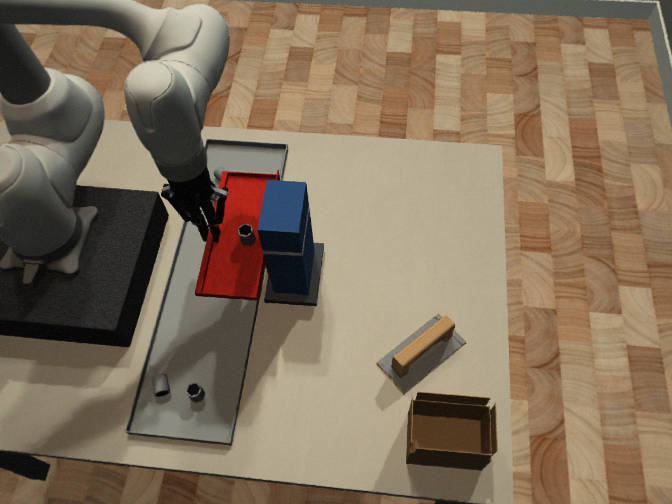

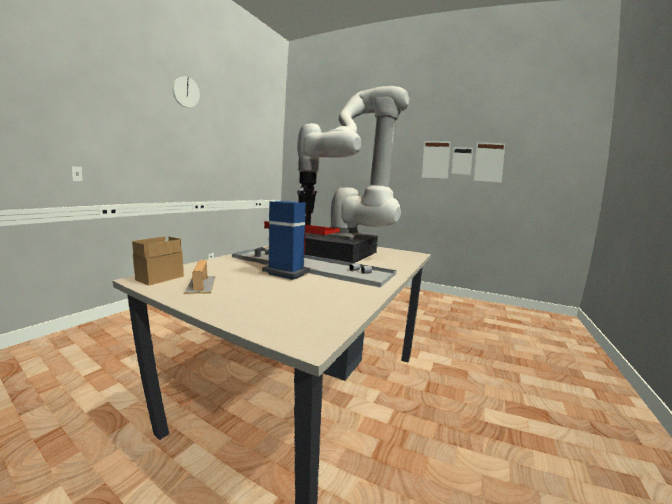

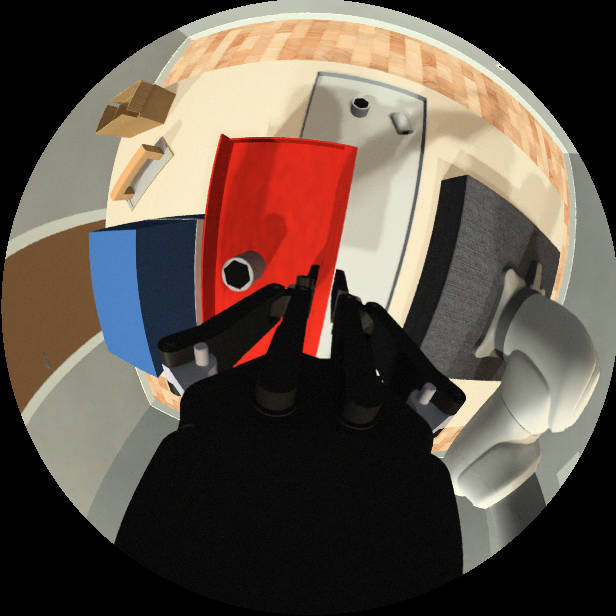

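Scene clock: 148.00 s.
end_effector_position=(+0.3982, -0.0049, +0.4000) position_measured=205 object_status=3 end_effector_quat_wxyz=(-0.000, +0.710, -0.704, -0.000) end_effector_velocity=(+0.001, +0.000, +0.002) end_effector_angular_velocity=(+0.000, -0.000, -0.000)
Joint positions: [-0.111 -0.259  2.038 -0.003  1.349  3.039]
Joint velocities: [ 0.     0.    -0.004  0.     0.003  0.   ]
Joint torques (N m, as the joint torque sensors report them, + toward a larger angle): [ -0.87 -14.83 -39.62   4.04  -0.15   0.26]
Flange force (N, the push that the arm receives, along the gripper's own x y z axes): [-2.7 -0.9 -1.8]
Hand target: +0.398, -0.005, +0.400; -0.000, +0.710, -0.704, -0.000
Off the commanded pose: 0.000 m, 0 deg.
move: done
camera_calibration (this result's frames):
cam_wrist: T_world_to_cam=[[-0.986953, -0.148653, -0.0618487, 0.421716], [-0.160982, 0.904442, 0.395056, -0.105893], [-0.00278765, 0.399859, -0.916572, 0.563523], [0, 0, 0, 1]] pos_world=[0.400738, -0.0668664, 0.584427]

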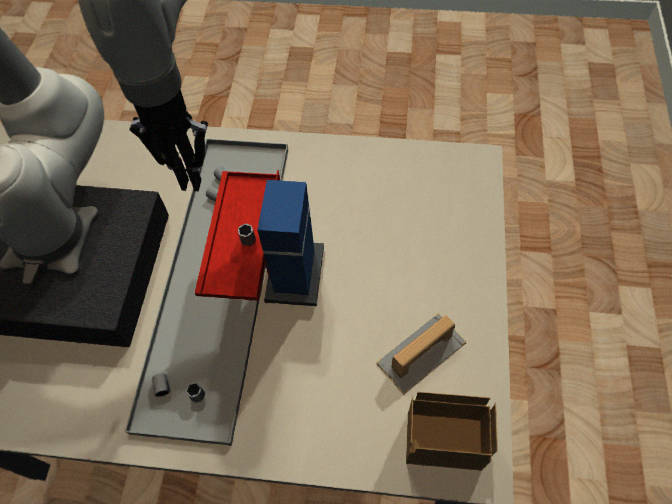

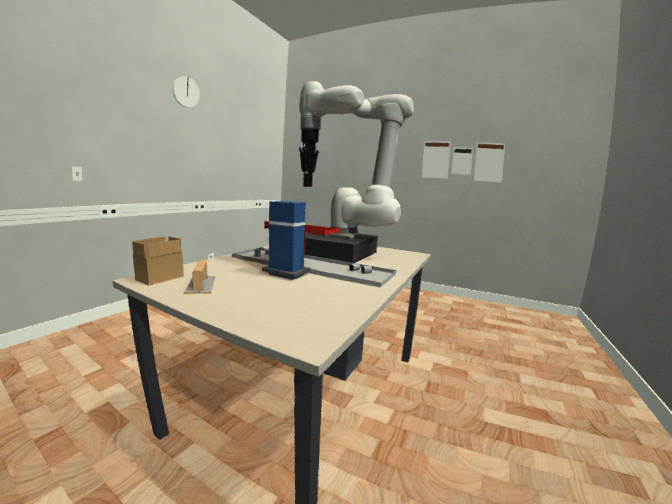

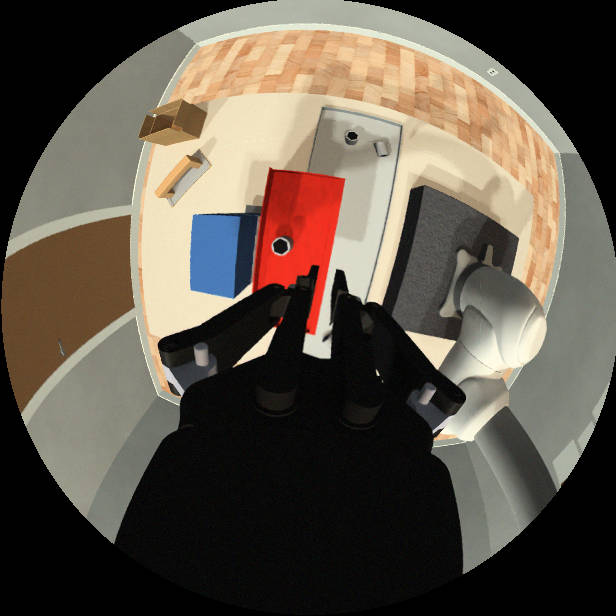

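Region (250, 190, 350, 250) of cam_low's 672x504 image, scaled by 5.040, with more detail than that image has; it fills the top 302 rows of this view, and the rest is white.

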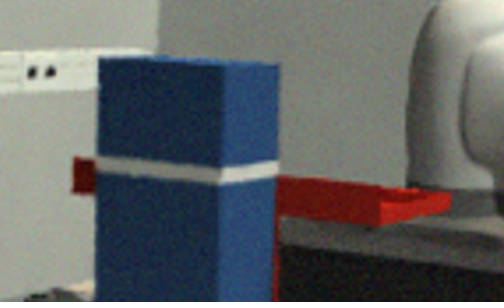

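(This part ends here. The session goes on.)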